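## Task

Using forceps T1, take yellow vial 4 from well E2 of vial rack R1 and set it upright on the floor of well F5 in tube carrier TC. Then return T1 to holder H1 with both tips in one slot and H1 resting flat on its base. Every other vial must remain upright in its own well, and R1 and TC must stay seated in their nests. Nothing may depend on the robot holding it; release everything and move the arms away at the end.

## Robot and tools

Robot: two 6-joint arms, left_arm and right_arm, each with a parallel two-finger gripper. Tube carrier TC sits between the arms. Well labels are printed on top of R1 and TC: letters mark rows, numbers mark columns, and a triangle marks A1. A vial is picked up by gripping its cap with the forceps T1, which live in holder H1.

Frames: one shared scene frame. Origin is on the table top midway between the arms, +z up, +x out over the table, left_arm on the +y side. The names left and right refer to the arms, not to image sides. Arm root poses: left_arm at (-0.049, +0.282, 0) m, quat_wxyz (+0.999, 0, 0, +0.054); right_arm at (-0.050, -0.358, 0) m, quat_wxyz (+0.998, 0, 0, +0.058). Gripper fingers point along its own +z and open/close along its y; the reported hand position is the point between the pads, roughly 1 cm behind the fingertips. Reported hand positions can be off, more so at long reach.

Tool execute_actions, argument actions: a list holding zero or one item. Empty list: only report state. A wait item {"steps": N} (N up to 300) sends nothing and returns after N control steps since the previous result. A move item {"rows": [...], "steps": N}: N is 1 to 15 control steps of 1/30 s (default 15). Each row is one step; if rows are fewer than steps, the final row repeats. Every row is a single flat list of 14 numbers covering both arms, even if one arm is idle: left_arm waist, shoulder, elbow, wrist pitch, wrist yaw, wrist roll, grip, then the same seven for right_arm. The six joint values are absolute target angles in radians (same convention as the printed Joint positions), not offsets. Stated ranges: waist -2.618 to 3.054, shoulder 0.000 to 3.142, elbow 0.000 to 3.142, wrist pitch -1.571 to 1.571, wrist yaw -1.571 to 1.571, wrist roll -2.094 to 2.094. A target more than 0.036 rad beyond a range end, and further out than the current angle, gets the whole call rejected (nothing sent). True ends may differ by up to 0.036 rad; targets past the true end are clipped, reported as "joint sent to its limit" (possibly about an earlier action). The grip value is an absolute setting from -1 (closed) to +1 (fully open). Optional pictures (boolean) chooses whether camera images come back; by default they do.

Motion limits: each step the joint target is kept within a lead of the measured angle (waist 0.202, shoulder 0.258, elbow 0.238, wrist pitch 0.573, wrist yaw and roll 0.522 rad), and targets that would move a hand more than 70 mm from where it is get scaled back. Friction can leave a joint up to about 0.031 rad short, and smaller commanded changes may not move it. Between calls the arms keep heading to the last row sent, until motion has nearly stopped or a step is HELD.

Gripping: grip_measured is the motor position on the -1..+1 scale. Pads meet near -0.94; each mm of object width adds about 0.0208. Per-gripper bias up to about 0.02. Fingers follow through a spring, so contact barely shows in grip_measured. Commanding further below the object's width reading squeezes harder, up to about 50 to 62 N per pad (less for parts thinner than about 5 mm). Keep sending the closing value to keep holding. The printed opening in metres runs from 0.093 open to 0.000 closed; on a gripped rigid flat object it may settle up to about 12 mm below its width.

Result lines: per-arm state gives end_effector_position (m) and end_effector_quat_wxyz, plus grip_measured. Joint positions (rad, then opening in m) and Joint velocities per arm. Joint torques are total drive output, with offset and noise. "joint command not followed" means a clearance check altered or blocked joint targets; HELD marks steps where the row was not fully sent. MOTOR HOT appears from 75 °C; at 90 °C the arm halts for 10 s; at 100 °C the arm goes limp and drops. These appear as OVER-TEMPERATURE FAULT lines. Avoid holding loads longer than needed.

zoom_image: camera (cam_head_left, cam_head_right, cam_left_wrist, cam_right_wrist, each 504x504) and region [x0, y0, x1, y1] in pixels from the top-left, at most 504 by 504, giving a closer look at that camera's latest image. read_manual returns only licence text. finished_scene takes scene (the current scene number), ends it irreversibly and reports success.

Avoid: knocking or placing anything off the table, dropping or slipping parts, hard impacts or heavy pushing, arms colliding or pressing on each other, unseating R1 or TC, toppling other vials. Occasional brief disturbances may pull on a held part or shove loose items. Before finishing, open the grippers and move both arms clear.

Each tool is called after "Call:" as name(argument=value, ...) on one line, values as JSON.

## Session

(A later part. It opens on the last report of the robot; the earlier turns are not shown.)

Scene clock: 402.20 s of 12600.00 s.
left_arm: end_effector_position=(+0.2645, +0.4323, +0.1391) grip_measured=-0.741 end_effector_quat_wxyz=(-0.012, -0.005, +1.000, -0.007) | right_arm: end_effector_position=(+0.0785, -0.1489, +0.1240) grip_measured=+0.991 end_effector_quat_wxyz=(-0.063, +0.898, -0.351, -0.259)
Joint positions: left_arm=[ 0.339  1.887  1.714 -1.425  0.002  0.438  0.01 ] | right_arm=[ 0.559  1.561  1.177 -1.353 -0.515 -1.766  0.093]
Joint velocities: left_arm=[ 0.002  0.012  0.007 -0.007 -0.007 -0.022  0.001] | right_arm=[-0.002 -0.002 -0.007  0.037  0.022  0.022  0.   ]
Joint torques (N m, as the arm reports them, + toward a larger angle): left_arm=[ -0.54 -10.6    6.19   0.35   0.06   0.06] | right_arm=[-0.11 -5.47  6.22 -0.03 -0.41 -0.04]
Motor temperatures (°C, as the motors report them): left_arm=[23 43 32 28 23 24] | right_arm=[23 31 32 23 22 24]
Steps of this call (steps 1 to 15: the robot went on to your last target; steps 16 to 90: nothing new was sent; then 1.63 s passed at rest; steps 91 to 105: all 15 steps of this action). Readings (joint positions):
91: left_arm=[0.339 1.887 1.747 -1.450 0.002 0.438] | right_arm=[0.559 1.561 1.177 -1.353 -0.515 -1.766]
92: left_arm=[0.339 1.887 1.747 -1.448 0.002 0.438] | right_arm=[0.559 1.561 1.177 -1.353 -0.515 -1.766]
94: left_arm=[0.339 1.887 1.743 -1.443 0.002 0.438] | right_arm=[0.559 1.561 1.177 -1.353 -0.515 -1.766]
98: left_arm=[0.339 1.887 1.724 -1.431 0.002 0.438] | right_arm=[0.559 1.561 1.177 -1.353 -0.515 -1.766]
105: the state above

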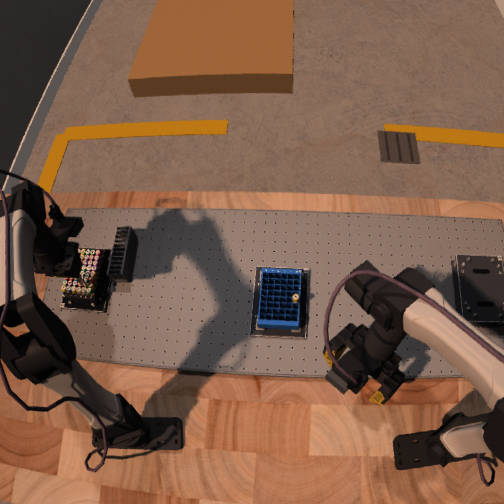

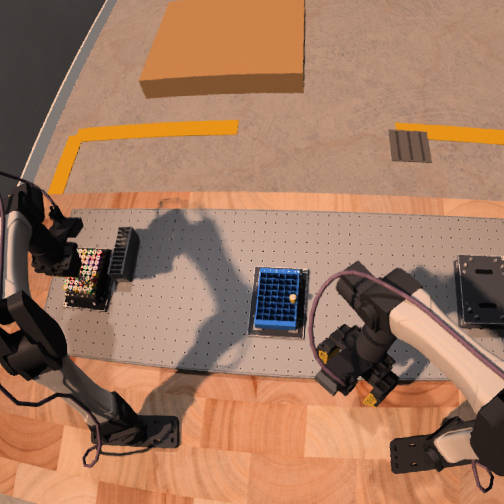

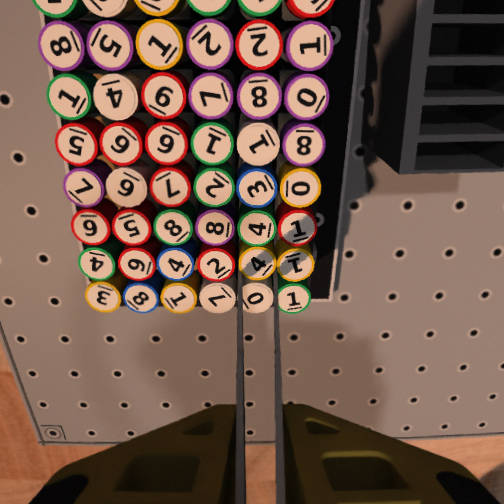

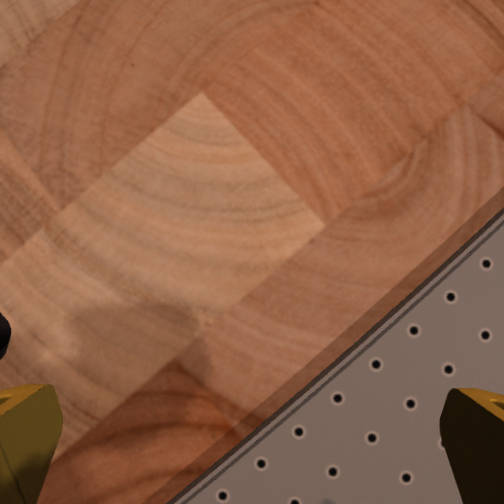

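Call:
execute_actions(actions=[{"rows":[[0.339,1.887,1.714,-1.40,0,0.441,-0.74,0.559,1.561,1.177,-1.353,-0.515,-1.766,1]],"steps":12}])

Call:
zoom_image(camera="cam_left_wrist", region=[190, 220, 330, 340])

Scene clock: 404.63 s of 12600.00 s.
left_arm: end_effector_position=(+0.2665, +0.4332, +0.1391) grip_measured=-0.741 end_effector_quat_wxyz=(-0.007, -0.005, +1.000, -0.005) | right_arm: end_effector_position=(+0.0785, -0.1489, +0.1240) grip_measured=+0.991 end_effector_quat_wxyz=(-0.063, +0.898, -0.351, -0.259)
Joint positions: left_arm=[ 0.339  1.887  1.714 -1.416  0.002  0.438  0.01 ] | right_arm=[ 0.559  1.561  1.177 -1.353 -0.515 -1.766  0.093]
Joint velocities: left_arm=[ 0.002 -0.002  0.007 -0.037  0.022  0.037  0.   ] | right_arm=[ 0.007 -0.007  0.012 -0.007  0.007  0.051 -0.001]
Joint torques (N m, as the arm reports them, + toward a larger angle): left_arm=[ -0.48 -10.65   7.49   0.47   0.01   0.03] | right_arm=[-0.09 -5.68  5.99 -0.09 -0.4  -0.03]
Motor temperatures (°C, as the motors report them): left_arm=[23 43 32 28 23 24] | right_arm=[23 32 32 23 22 24]
Steps of this call (steps 1 to 15: the robot went on to your last target; steps 16 to 61: nothing new was sent; steps 62 to 73: all 12 steps of this action). Readings (joint positions):
62: left_arm=[0.339 1.887 1.714 -1.423 0.002 0.438] | right_arm=[0.559 1.561 1.177 -1.353 -0.515 -1.766]
63: left_arm=[0.339 1.887 1.714 -1.421 0.002 0.438] | right_arm=[0.559 1.561 1.177 -1.353 -0.515 -1.766]
65: left_arm=[0.339 1.887 1.714 -1.419 0.002 0.438] | right_arm=[0.559 1.561 1.177 -1.353 -0.515 -1.766]
69: left_arm=[0.339 1.887 1.714 -1.416 0.002 0.438] | right_arm=[0.559 1.561 1.177 -1.353 -0.515 -1.766]
73: the state above

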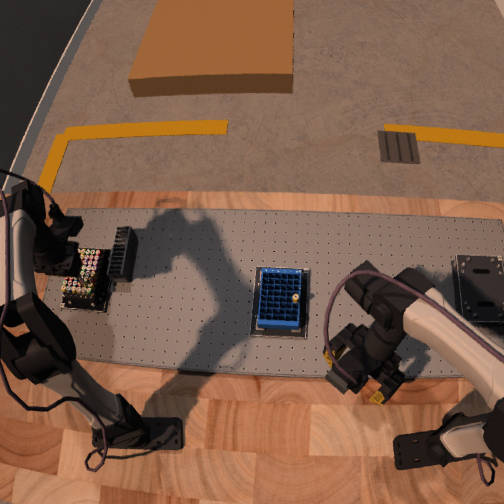

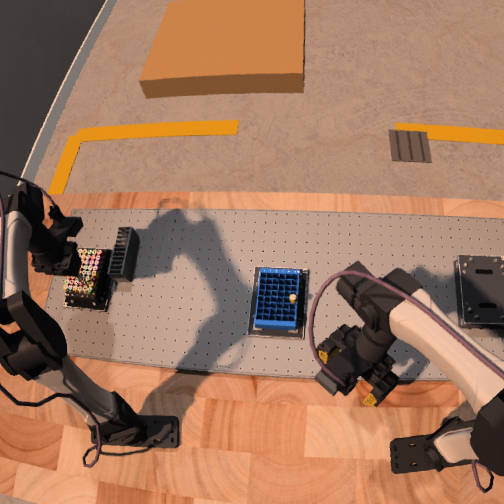

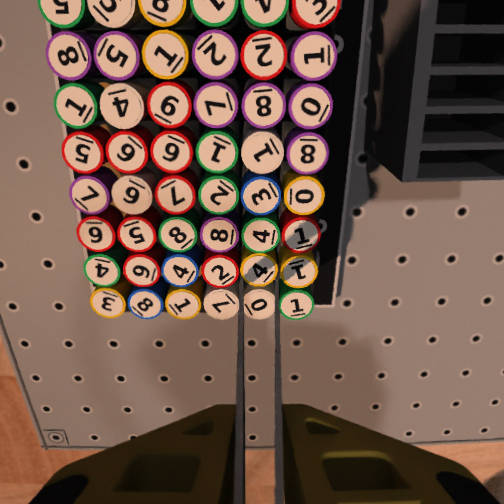

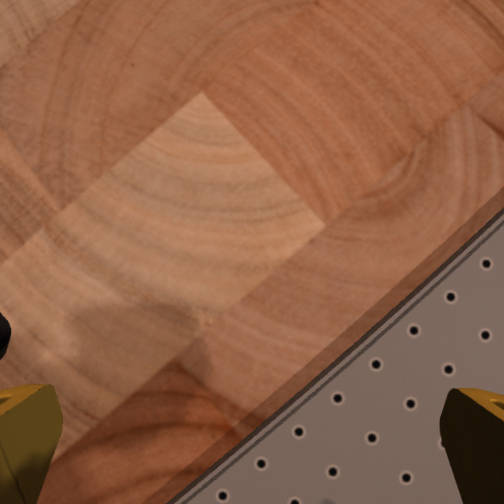

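Region (190, 220, 330, 340) of cam_left_wrist's 504x504 image, scaled by 3.600, with more detail than that image has; it fills the top 432 rows of this view, and the rest is white.

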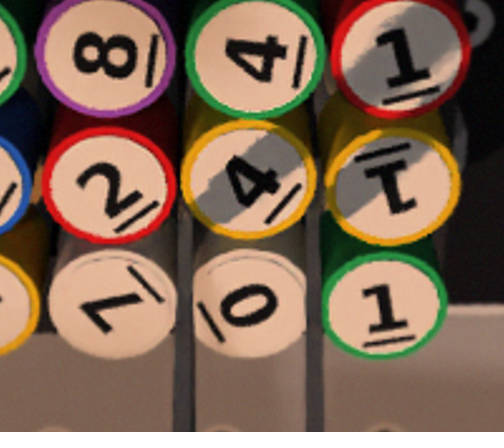

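Call:
execute_actions(actions=[{"rows":[[0.339,1.887,1.714,-1.416,0,0.441,-0.76,0.559,1.561,1.177,-1.353,-0.515,-1.766,1],[0.339,1.887,1.714,-1.416,0,0.441,-0.78,0.559,1.561,1.177,-1.353,-0.515,-1.766,1],[0.339,1.887,1.714,-1.416,0,0.441,-0.80,0.559,1.561,1.177,-1.353,-0.515,-1.766,1],[0.339,1.887,1.714,-1.416,0,0.441,-0.82,0.559,1.561,1.177,-1.353,-0.515,-1.766,1],[0.339,1.887,1.714,-1.416,0,0.441,-0.84,0.559,1.561,1.177,-1.353,-0.515,-1.766,1]],"steps":12}])

Call:
zoom_image(camera="cam_left_wrist", region=[190, 220, 330, 340])

Scene clock: 410.20 s of 12600.00 s.
left_arm: end_effector_position=(+0.2665, +0.4332, +0.1391) grip_measured=-0.837 end_effector_quat_wxyz=(-0.008, -0.005, +1.000, -0.005) | right_arm: end_effector_position=(+0.0785, -0.1489, +0.1240) grip_measured=+0.991 end_effector_quat_wxyz=(-0.063, +0.898, -0.351, -0.259)
Joint positions: left_arm=[ 0.339  1.887  1.714 -1.416  0.002  0.438  0.005] | right_arm=[ 0.559  1.561  1.177 -1.353 -0.515 -1.766  0.093]
Joint velocities: left_arm=[ 0.007 -0.002 -0.002 -0.051 -0.051 -0.051 -0.001] | right_arm=[ 0.007  0.012  0.007  0.007  0.022 -0.037 -0.001]
Joint torques (N m, as the arm reports them, + toward a larger angle): left_arm=[ -0.73 -10.78   7.45   0.34   0.06   0.06] | right_arm=[-0.1  -5.52  6.22 -0.08 -0.4  -0.04]
Motor temperatures (°C, as the motors report them): left_arm=[23 43 33 28 23 24] | right_arm=[23 32 32 23 22 24]
Steps of this call (steps 1 to 15: the robot went on to your last target; steps 16 to 90: nothing new was sent; then 2.17 s passed at rest; steps 91 to 102: all 12 steps of this action). Readings (joint positions):
91: left_arm=[0.339 1.887 1.714 -1.415 0.002 0.438] | right_arm=[0.559 1.561 1.177 -1.353 -0.515 -1.766]
92: left_arm=[0.339 1.887 1.714 -1.415 0.002 0.438] | right_arm=[0.559 1.561 1.177 -1.353 -0.515 -1.766]
94: left_arm=[0.339 1.887 1.714 -1.415 0.002 0.438] | right_arm=[0.559 1.561 1.177 -1.353 -0.515 -1.766]
98: left_arm=[0.339 1.887 1.714 -1.416 0.002 0.438] | right_arm=[0.559 1.561 1.177 -1.353 -0.515 -1.766]
102: the state above

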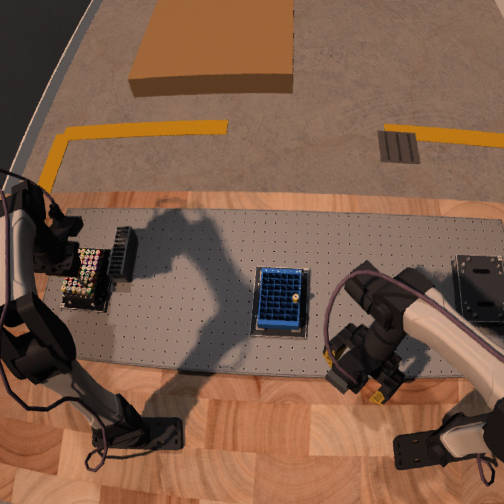

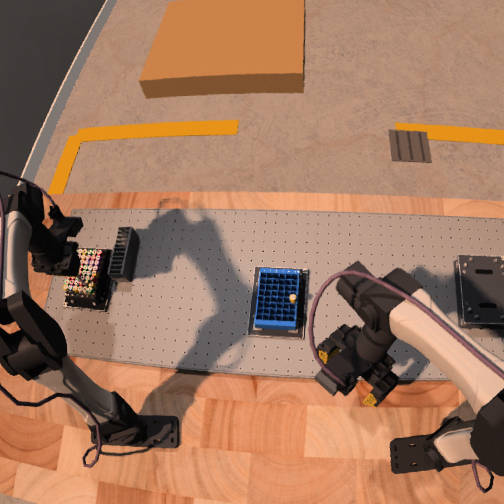

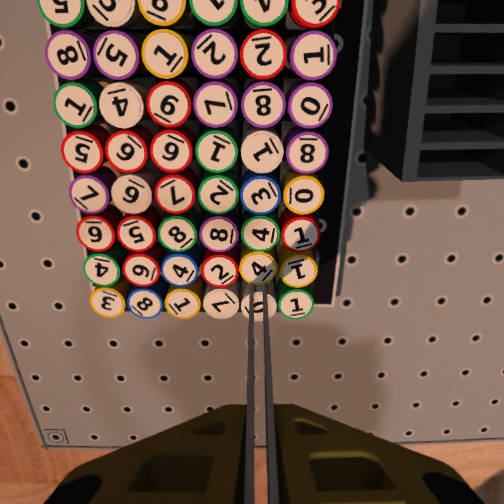

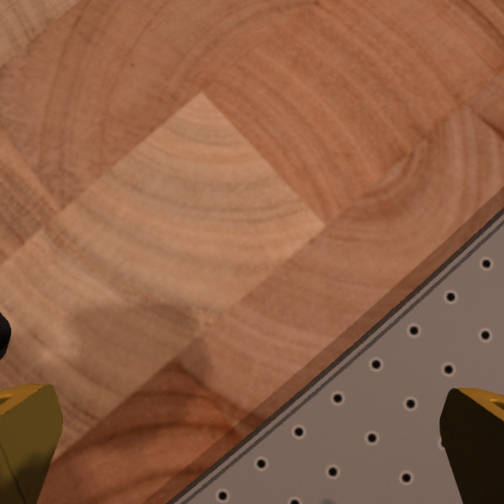

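Region (190, 220, 330, 340) of cam_left_wrist's 504x504 image, scaled by 3.600, with more detail than that image has; it fills the top 432 rows of this view, and the rest is white.

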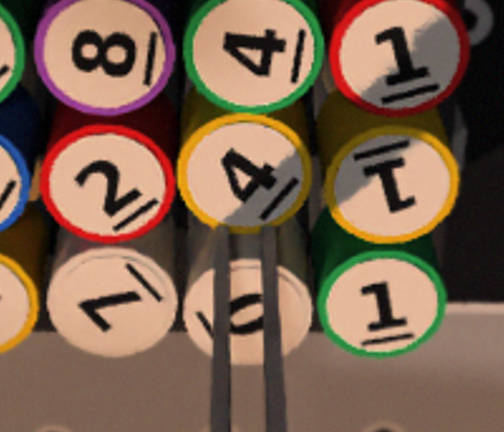

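Call:
execute_actions(actions=[{"rows":[[0.339,1.887,1.75,-1.435,0,0.441,-0.83,0.559,1.561,1.177,-1.353,-0.515,-1.766,1],[0.339,1.887,1.76,-1.445,0,0.441,-0.83,0.559,1.561,1.177,-1.353,-0.515,-1.766,1],[0.339,1.887,1.77,-1.455,0,0.441,-0.83,0.559,1.561,1.177,-1.353,-0.515,-1.766,1],[0.339,1.887,1.77,-1.463,0,0.441,-0.83,0.559,1.561,1.177,-1.353,-0.515,-1.766,1],[0.339,1.887,1.77,-1.463,0,0.441,-0.83,0.559,1.561,1.177,-1.353,-0.515,-1.766,1],[0.339,1.887,1.77,-1.463,0,0.441,-0.83,0.559,1.561,1.177,-1.353,-0.515,-1.766,1],[0.339,1.887,1.77,-1.463,0,0.441,-0.83,0.559,1.561,1.177,-1.353,-0.515,-1.766,1],[0.339,1.887,1.77,-1.463,0,0.441,-0.83,0.559,1.561,1.177,-1.353,-0.515,-1.766,1],[0.339,1.887,1.77,-1.463,0,0.441,-0.79,0.559,1.561,1.177,-1.353,-0.515,-1.766,1],[0.339,1.887,1.77,-1.463,0,0.441,-0.74,0.559,1.561,1.177,-1.353,-0.515,-1.766,1]],"steps":15}])

Call:
zoom_image(camera="cam_left_wrist", region=[190, 220, 330, 340])

Scene clock: 416.70 s of 12600.00 s.
left_arm: end_effector_position=(+0.2664, +0.4331, +0.1478) grip_measured=-0.741 end_effector_quat_wxyz=(-0.006, -0.005, +1.000, -0.004) | right_arm: end_effector_position=(+0.0785, -0.1489, +0.1240) grip_measured=+0.991 end_effector_quat_wxyz=(-0.063, +0.898, -0.351, -0.259)
Joint positions: left_arm=[ 0.339  1.887  1.749 -1.448  0.002  0.438  0.01 ] | right_arm=[ 0.559  1.561  1.177 -1.353 -0.515 -1.766  0.093]
Joint velocities: left_arm=[-0.017 -0.007 -0.027  0.037  0.037  0.007  0.001] | right_arm=[ 0.007 -0.012 -0.002 -0.007 -0.022  0.007 -0.001]
Joint torques (N m, as the arm reports them, + toward a larger angle): left_arm=[ -0.65 -10.65   9.25   0.16   0.03   0.04] | right_arm=[-0.11 -5.46  6.18 -0.05 -0.4   0.01]
Motor temperatures (°C, as the motors report them): left_arm=[23 43 33 28 23 24] | right_arm=[23 32 32 23 22 24]
Steps of this call (steps 1 to 15: the robot went on to your last target; steps 16 to 90: nothing new was sent; then 3.00 s passed at rest; steps 91 to 105: all 15 steps of this action). Readings (joint positions):
91: left_arm=[0.339 1.887 1.716 -1.418 0.002 0.438] | right_arm=[0.559 1.561 1.177 -1.353 -0.515 -1.766]
92: left_arm=[0.339 1.887 1.720 -1.422 0.002 0.438] | right_arm=[0.559 1.561 1.177 -1.353 -0.515 -1.766]
94: left_arm=[0.339 1.887 1.733 -1.433 0.002 0.438] | right_arm=[0.559 1.561 1.177 -1.353 -0.515 -1.766]
98: left_arm=[0.339 1.887 1.748 -1.442 0.002 0.438] | right_arm=[0.559 1.561 1.177 -1.353 -0.515 -1.766]
105: the state above

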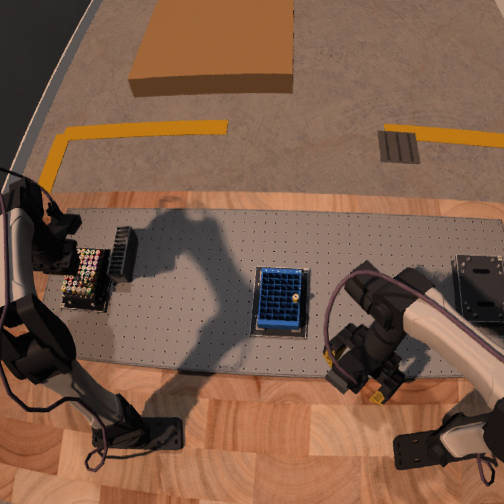

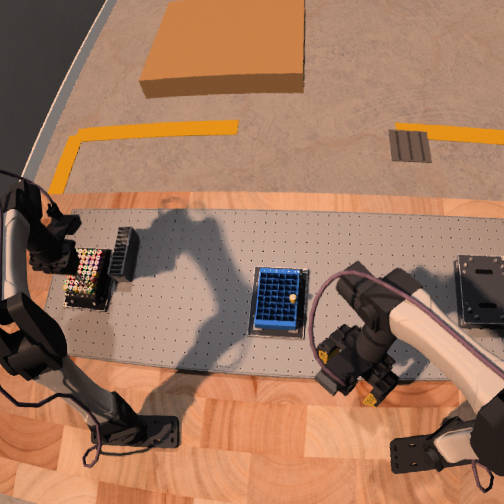

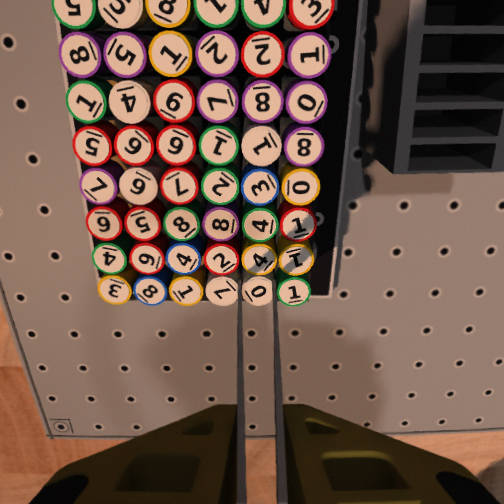

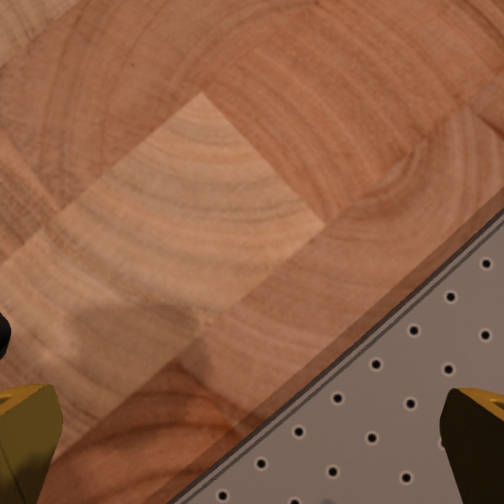

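Region (190, 220, 330, 340) of cam_left_wrist's 504x504 image, scaled by 3.600, with more detail than that image has; it fills the top 432 rows of this view, and the rest is white.

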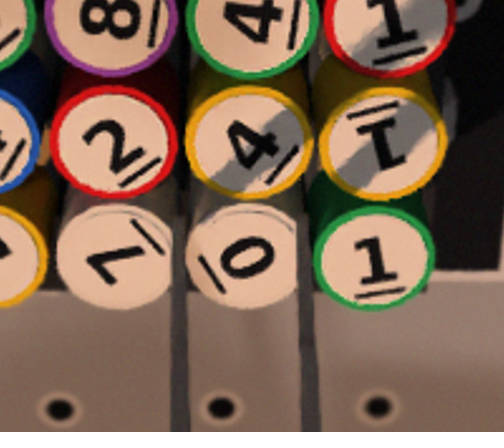

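Call:
execute_actions(actions=[{"rows":[[0.316,1.887,1.749,-1.408,0,0.441,-0.74,0.559,1.561,1.177,-1.353,-0.515,-1.766,1]],"steps":15}])

Call:
zoom_image(camera="cam_left_wrist", region=[190, 220, 330, 340])

Scene clock: 422.07 s of 12600.00 s.
left_arm: end_effector_position=(+0.2741, +0.4309, +0.1478) grip_measured=-0.741 end_effector_quat_wxyz=(+0.005, +0.003, +1.000, +0.001) | right_arm: end_effector_position=(+0.0785, -0.1489, +0.1240) grip_measured=+0.991 end_effector_quat_wxyz=(-0.063, +0.898, -0.351, -0.259)
Joint positions: left_arm=[ 0.324  1.887  1.749 -1.423  0.002  0.438  0.01 ] | right_arm=[ 0.559  1.561  1.177 -1.353 -0.515 -1.766  0.093]
Joint velocities: left_arm=[ 0.007  0.017  0.002 -0.066 -0.051  0.051  0.   ] | right_arm=[-0.002  0.022  0.012 -0.007  0.007 -0.051  0.   ]
Joint torques (N m, as the arm reports them, + toward a larger angle): left_arm=[ -1.25 -10.55   7.48   0.43   0.03   0.04] | right_arm=[ 0.12 -5.65  5.84 -0.09 -0.37 -0.04]
Motor temperatures (°C, as the motors report them): left_arm=[23 43 33 28 23 24] | right_arm=[23 32 32 23 22 24]
Steps of this call (steps 1 to 15: the robot went on to your last target; steps 16 to 90: nothing new was sent; then 1.87 s passed at rest; steps 91 to 105: all 15 steps of this action). Readings (joint positions):
91: left_arm=[0.338 1.887 1.749 -1.448 0.002 0.438] | right_arm=[0.559 1.561 1.177 -1.353 -0.515 -1.766]
92: left_arm=[0.336 1.887 1.749 -1.443 0.002 0.438] | right_arm=[0.559 1.561 1.177 -1.353 -0.515 -1.766]
94: left_arm=[0.329 1.887 1.749 -1.435 0.002 0.438] | right_arm=[0.559 1.561 1.177 -1.353 -0.515 -1.766]
98: left_arm=[0.324 1.887 1.749 -1.427 0.002 0.438] | right_arm=[0.559 1.561 1.177 -1.353 -0.515 -1.766]
105: the state above

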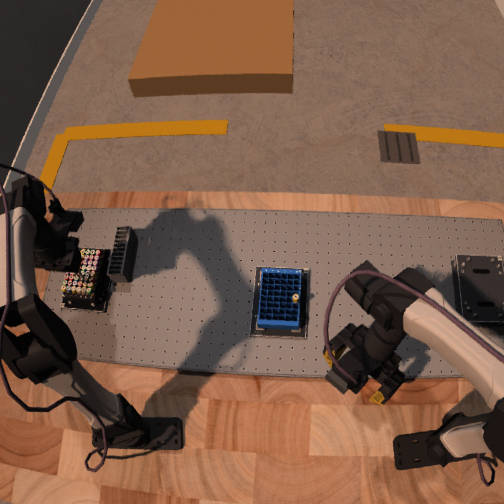

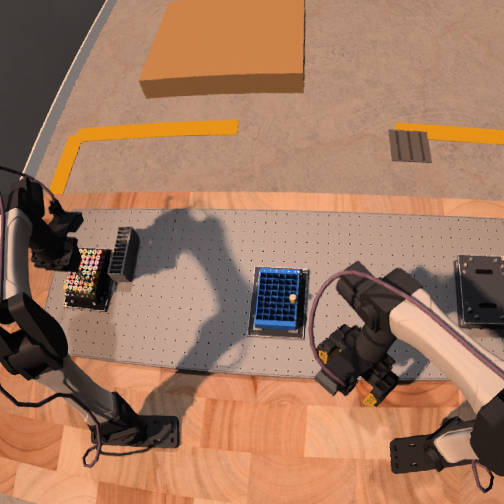

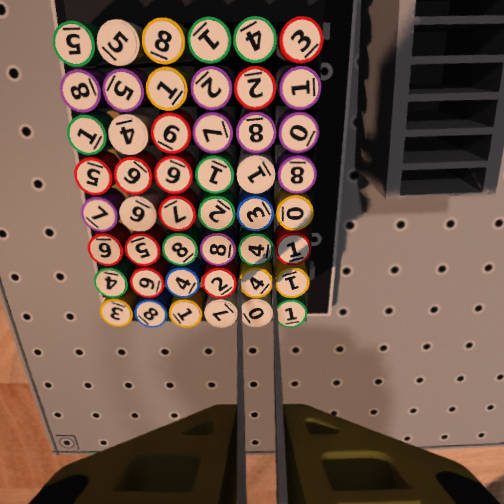

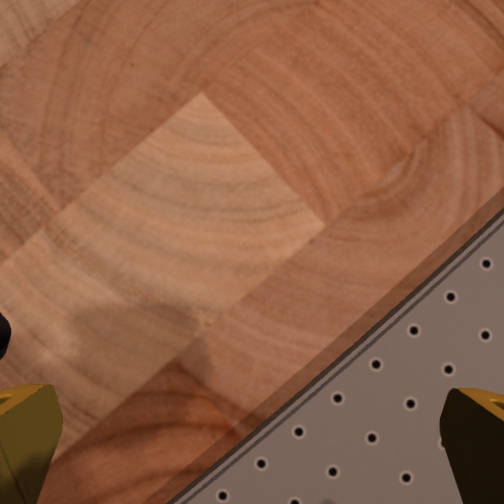

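Region (190, 220, 330, 340) of cam_left_wrist's 504x504 image, scaled by 3.600, with more detail than that image has; it fills the top 432 rows of this view, and the rest is white.

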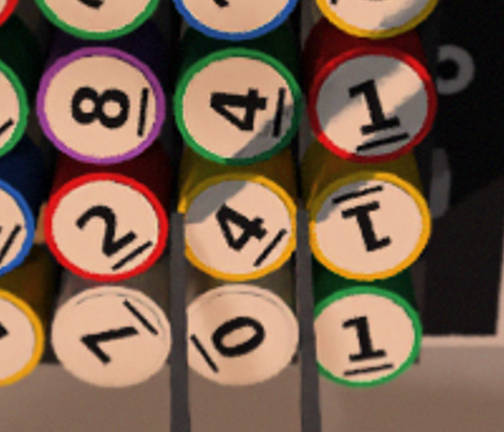

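Call:
execute_actions(actions=[{"rows":[[0.341,1.887,1.749,-1.445,0,0.441,-0.74,0.559,1.561,1.177,-1.353,-0.515,-1.766,1],[0.341,1.887,1.749,-1.445,0,0.441,-0.74,0.559,1.561,1.177,-1.353,-0.515,-1.766,1],[0.333,1.887,1.749,-1.445,0,0.441,-0.74,0.559,1.561,1.177,-1.353,-0.515,-1.766,1]],"steps":12}])

Call:
zoom_image(camera="cam_left_wrist", region=[190, 220, 330, 340])

Scene clock: 426.60 s of 12600.00 s.
left_arm: end_effector_position=(+0.2719, +0.4311, +0.1478) grip_measured=-0.741 end_effector_quat_wxyz=(+0.001, +0.001, +1.000, -0.000) | right_arm: end_effector_position=(+0.0785, -0.1489, +0.1240) grip_measured=+0.991 end_effector_quat_wxyz=(-0.063, +0.898, -0.351, -0.259)
Joint positions: left_arm=[ 0.327  1.887  1.749 -1.431  0.002  0.438  0.01 ] | right_arm=[ 0.559  1.561  1.177 -1.353 -0.515 -1.766  0.093]
Joint velocities: left_arm=[-0.007 -0.012 -0.022  0.007 -0.037 -0.081  0.   ] | right_arm=[ 0.002  0.002 -0.022  0.066 -0.007  0.022 -0.002]
Joint torques (N m, as the arm reports them, + toward a larger angle): left_arm=[ -0.1  -10.74   7.42   0.17   0.01   0.  ] | right_arm=[-0.18 -5.55  5.96 -0.11 -0.39 -0.03]
Motor temperatures (°C, as the motors report them): left_arm=[23 43 33 28 23 24] | right_arm=[23 32 32 23 22 24]
Steps of this call (steps 1 to 15: the robot went on to your last target; steps 16 to 90: nothing new was sent; then 1.13 s passed at rest; steps 91 to 102: all 12 steps of this action). Readings (joint positions):
91: left_arm=[0.325 1.887 1.749 -1.423 0.002 0.438] | right_arm=[0.559 1.561 1.177 -1.353 -0.515 -1.766]
92: left_arm=[0.326 1.887 1.749 -1.425 0.002 0.438] | right_arm=[0.559 1.561 1.177 -1.353 -0.515 -1.766]
94: left_arm=[0.327 1.887 1.749 -1.427 0.002 0.438] | right_arm=[0.559 1.561 1.177 -1.353 -0.515 -1.766]
98: left_arm=[0.327 1.887 1.749 -1.430 0.002 0.438] | right_arm=[0.559 1.561 1.177 -1.353 -0.515 -1.766]
102: the state above

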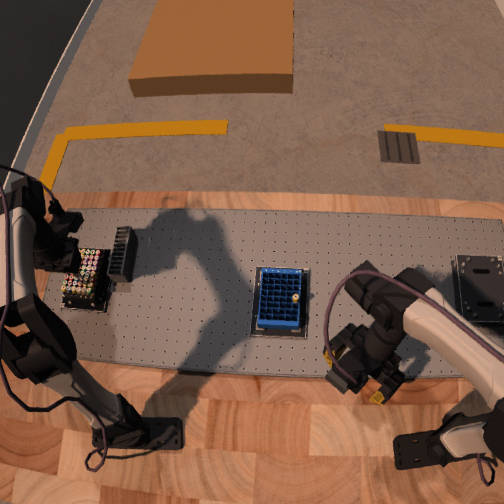

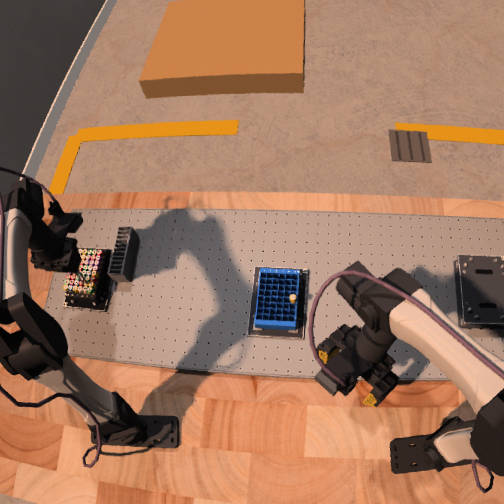

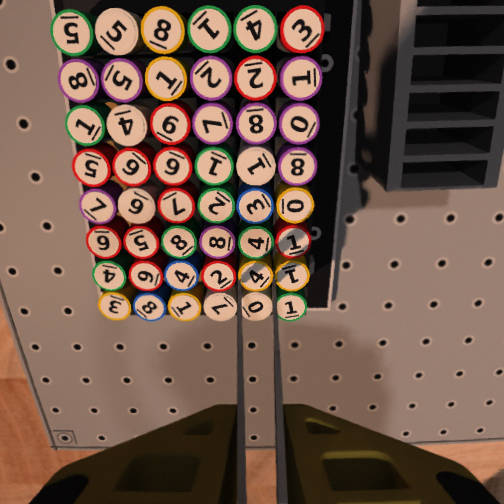

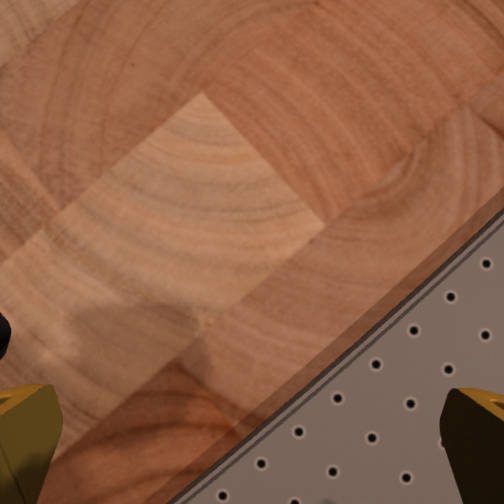

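Region (190, 220, 330, 340) of cam_left_wrist's 504x504 image, scaled by 3.600, with more detail than that image has; it fills the top 432 rows of this view, and the rest is white.

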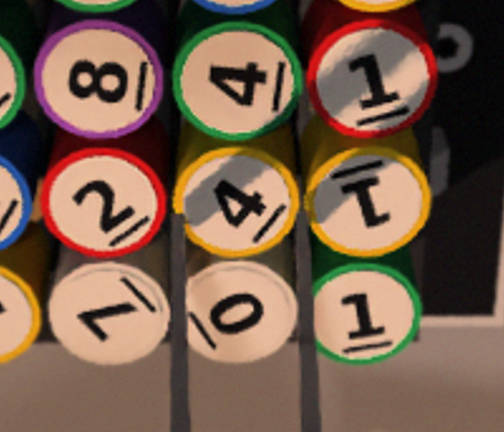

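Call:
execute_actions(actions=[{"rows":[[0.327,1.887,1.734,-1.41,0,0.441,-0.74,0.559,1.561,1.177,-1.353,-0.515,-1.766,1],[0.327,1.887,1.729,-1.406,0,0.441,-0.74,0.559,1.561,1.177,-1.353,-0.515,-1.766,1],[0.327,1.887,1.724,-1.402,0,0.441,-0.74,0.559,1.561,1.177,-1.353,-0.515,-1.766,1],[0.327,1.887,1.719,-1.397,0,0.441,-0.74,0.559,1.561,1.177,-1.353,-0.515,-1.766,1],[0.327,1.887,1.714,-1.392,0,0.441,-0.74,0.559,1.561,1.177,-1.353,-0.515,-1.766,1],[0.327,1.887,1.709,-1.388,0,0.441,-0.74,0.559,1.561,1.177,-1.353,-0.515,-1.766,1],[0.327,1.887,1.704,-1.384,0,0.441,-0.74,0.559,1.561,1.177,-1.353,-0.515,-1.766,1]],"steps":15}])

Call:
zoom_image(camera="cam_left_wrist", region=[190, 220, 330, 340])

Scene clock: 431.70 s of 12600.00 s.
left_arm: end_effector_position=(+0.2734, +0.4318, +0.1410) grip_measured=-0.740 end_effector_quat_wxyz=(+0.003, +0.001, +1.000, +0.000) | right_arm: end_effector_position=(+0.0785, -0.1489, +0.1240) grip_measured=+0.991 end_effector_quat_wxyz=(-0.063, +0.898, -0.351, -0.259)
Joint positions: left_arm=[ 0.327  1.887  1.722 -1.4    0.002  0.438  0.01 ] | right_arm=[ 0.559  1.561  1.177 -1.353 -0.515 -1.766  0.093]
Joint velocities: left_arm=[ 0.002  0.017 -0.002 -0.007 -0.007  0.022 -0.   ] | right_arm=[ 0.012 -0.002  0.012  0.037 -0.051  0.037 -0.001]
Joint torques (N m, as the arm reports them, + toward a larger angle): left_arm=[ -0.54 -10.65   5.87   0.46   0.02   0.03] | right_arm=[-0.03 -5.4   6.   -0.06 -0.38 -0.05]
Motor temperatures (°C, as the motors report them): left_arm=[23 43 33 28 23 24] | right_arm=[23 32 32 23 22 24]
Steps of this call (steps 1 to 15: the robot went on to your last target; steps 16 to 90: nothing new was sent; then 1.60 s passed at rest; steps 91 to 105: all 15 steps of this action). Readings (joint positions):
91: left_arm=[0.327 1.887 1.749 -1.431 0.002 0.438] | right_arm=[0.559 1.561 1.177 -1.353 -0.515 -1.766]
92: left_arm=[0.327 1.887 1.749 -1.430 0.002 0.438] | right_arm=[0.559 1.561 1.177 -1.353 -0.515 -1.766]
94: left_arm=[0.327 1.887 1.744 -1.423 0.002 0.438] | right_arm=[0.559 1.561 1.177 -1.353 -0.515 -1.766]
98: left_arm=[0.327 1.887 1.728 -1.408 0.002 0.438] | right_arm=[0.559 1.561 1.177 -1.353 -0.515 -1.766]
105: the state above

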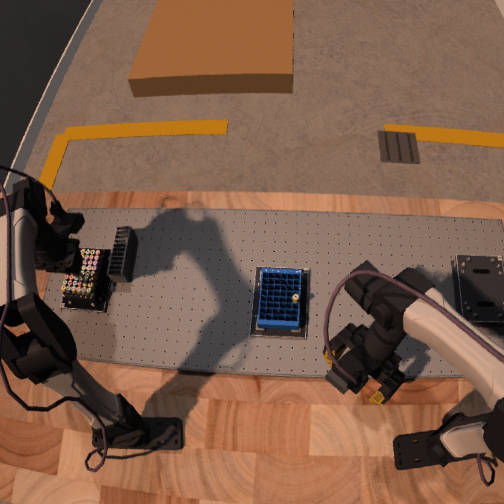

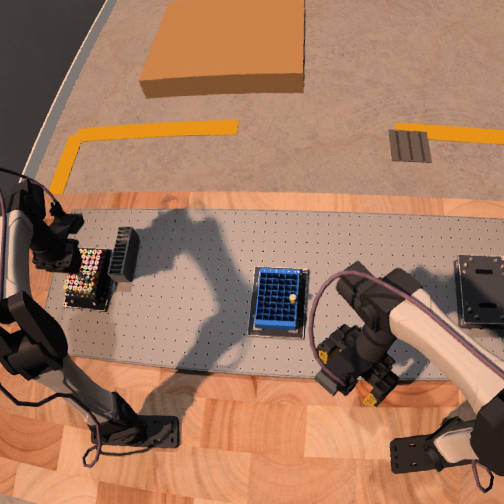

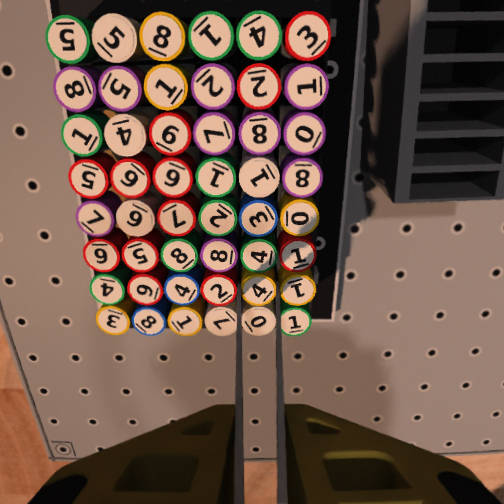

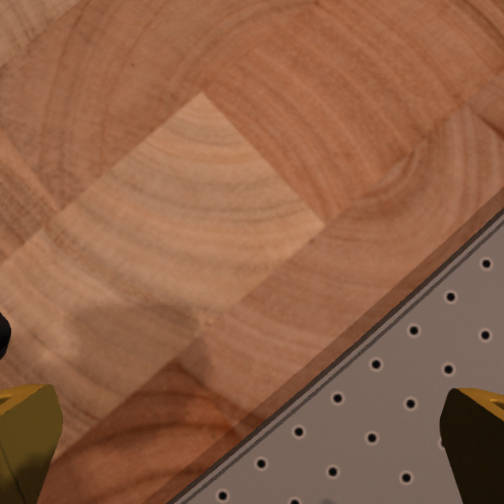

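Region (190, 220, 330, 340) of cam_left_wrist's 504x504 image, scaled by 3.600, with more detail than that image has; it fills the top 432 rows of this view, and the rest is white.

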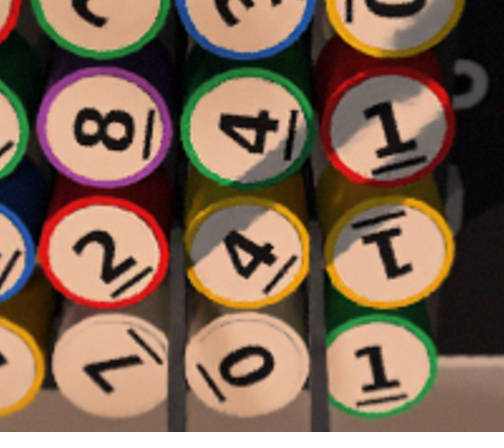

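Looks centred. Squeeze moderately.

Call:
execute_actions(actions=[{"rows":[[0.327,1.887,1.722,-1.40,0,0.441,-0.76,0.559,1.561,1.177,-1.353,-0.515,-1.766,1],[0.327,1.887,1.722,-1.40,0,0.441,-0.78,0.559,1.561,1.177,-1.353,-0.515,-1.766,1],[0.327,1.887,1.722,-1.40,0,0.441,-0.80,0.559,1.561,1.177,-1.353,-0.515,-1.766,1],[0.327,1.887,1.722,-1.40,0,0.441,-0.82,0.559,1.561,1.177,-1.353,-0.515,-1.766,1]],"steps":12}])

Call:
zoom_image(camera="cam_left_wrist", region=[190, 220, 330, 340])

Scene clock: 434.63 s of 12600.00 s.
left_arm: end_effector_position=(+0.2735, +0.4318, +0.1410) grip_measured=-0.813 end_effector_quat_wxyz=(+0.003, +0.001, +1.000, +0.001) | right_arm: end_effector_position=(+0.0785, -0.1489, +0.1240) grip_measured=+0.991 end_effector_quat_wxyz=(-0.063, +0.898, -0.351, -0.259)
Joint positions: left_arm=[ 0.327  1.887  1.722 -1.399  0.002  0.438  0.006] | right_arm=[ 0.559  1.561  1.177 -1.353 -0.515 -1.766  0.093]
Joint velocities: left_arm=[ 0.022 -0.012 -0.012 -0.051 -0.007 -0.081 -0.001] | right_arm=[ 0.002  0.002  0.002 -0.037  0.051 -0.11   0.001]
Joint torques (N m, as the arm reports them, + toward a larger angle): left_arm=[ -0.66 -10.51   7.4    0.33   0.     0.06] | right_arm=[-0.11 -5.58  5.89 -0.07 -0.41  0.  ]
Motor temperatures (°C, as the motors report them): left_arm=[23 43 33 28 23 24] | right_arm=[23 32 32 23 22 24]
Steps of this call (steps 1 to 15: the robot went on to your last target; steps 16 to 76: nothing new was sent; steps 77 to 88: all 12 steps of this action). Readings (joint positions):
77: left_arm=[0.327 1.887 1.722 -1.399 0.002 0.438] | right_arm=[0.559 1.561 1.177 -1.353 -0.515 -1.766]
78: left_arm=[0.327 1.887 1.722 -1.399 0.002 0.438] | right_arm=[0.559 1.561 1.177 -1.353 -0.515 -1.766]
80: left_arm=[0.327 1.887 1.722 -1.399 0.002 0.438] | right_arm=[0.559 1.561 1.177 -1.353 -0.515 -1.766]
84: left_arm=[0.327 1.887 1.722 -1.399 0.002 0.438] | right_arm=[0.559 1.561 1.177 -1.353 -0.515 -1.766]
88: the state above

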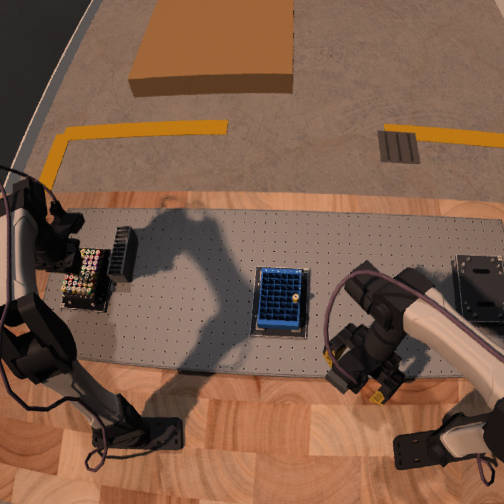

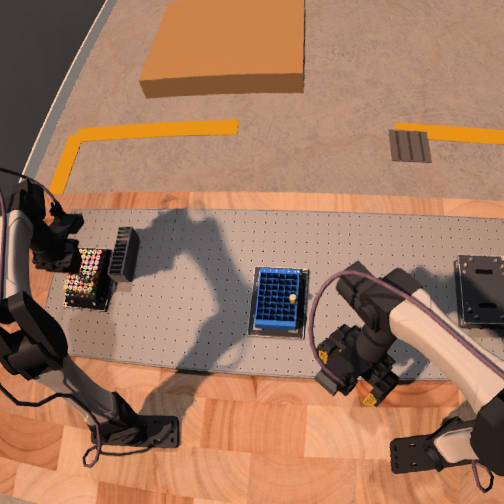

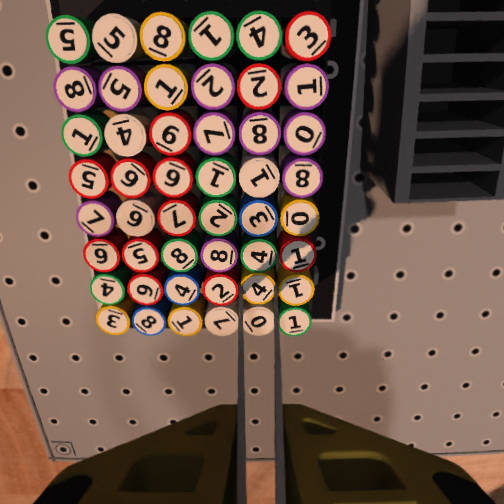

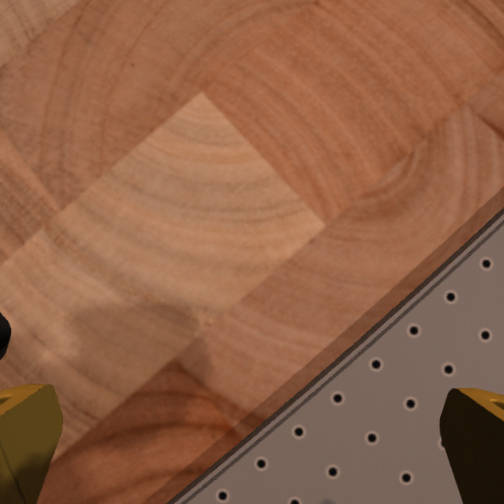

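Region (190, 220, 330, 340) of cam_left_wrist's 504x504 image, scaled by 3.600, with more detail than that image has; it fills the top 432 rows of this view, and the rest is white.

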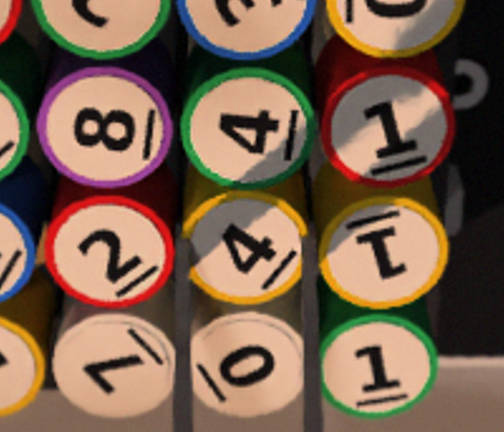

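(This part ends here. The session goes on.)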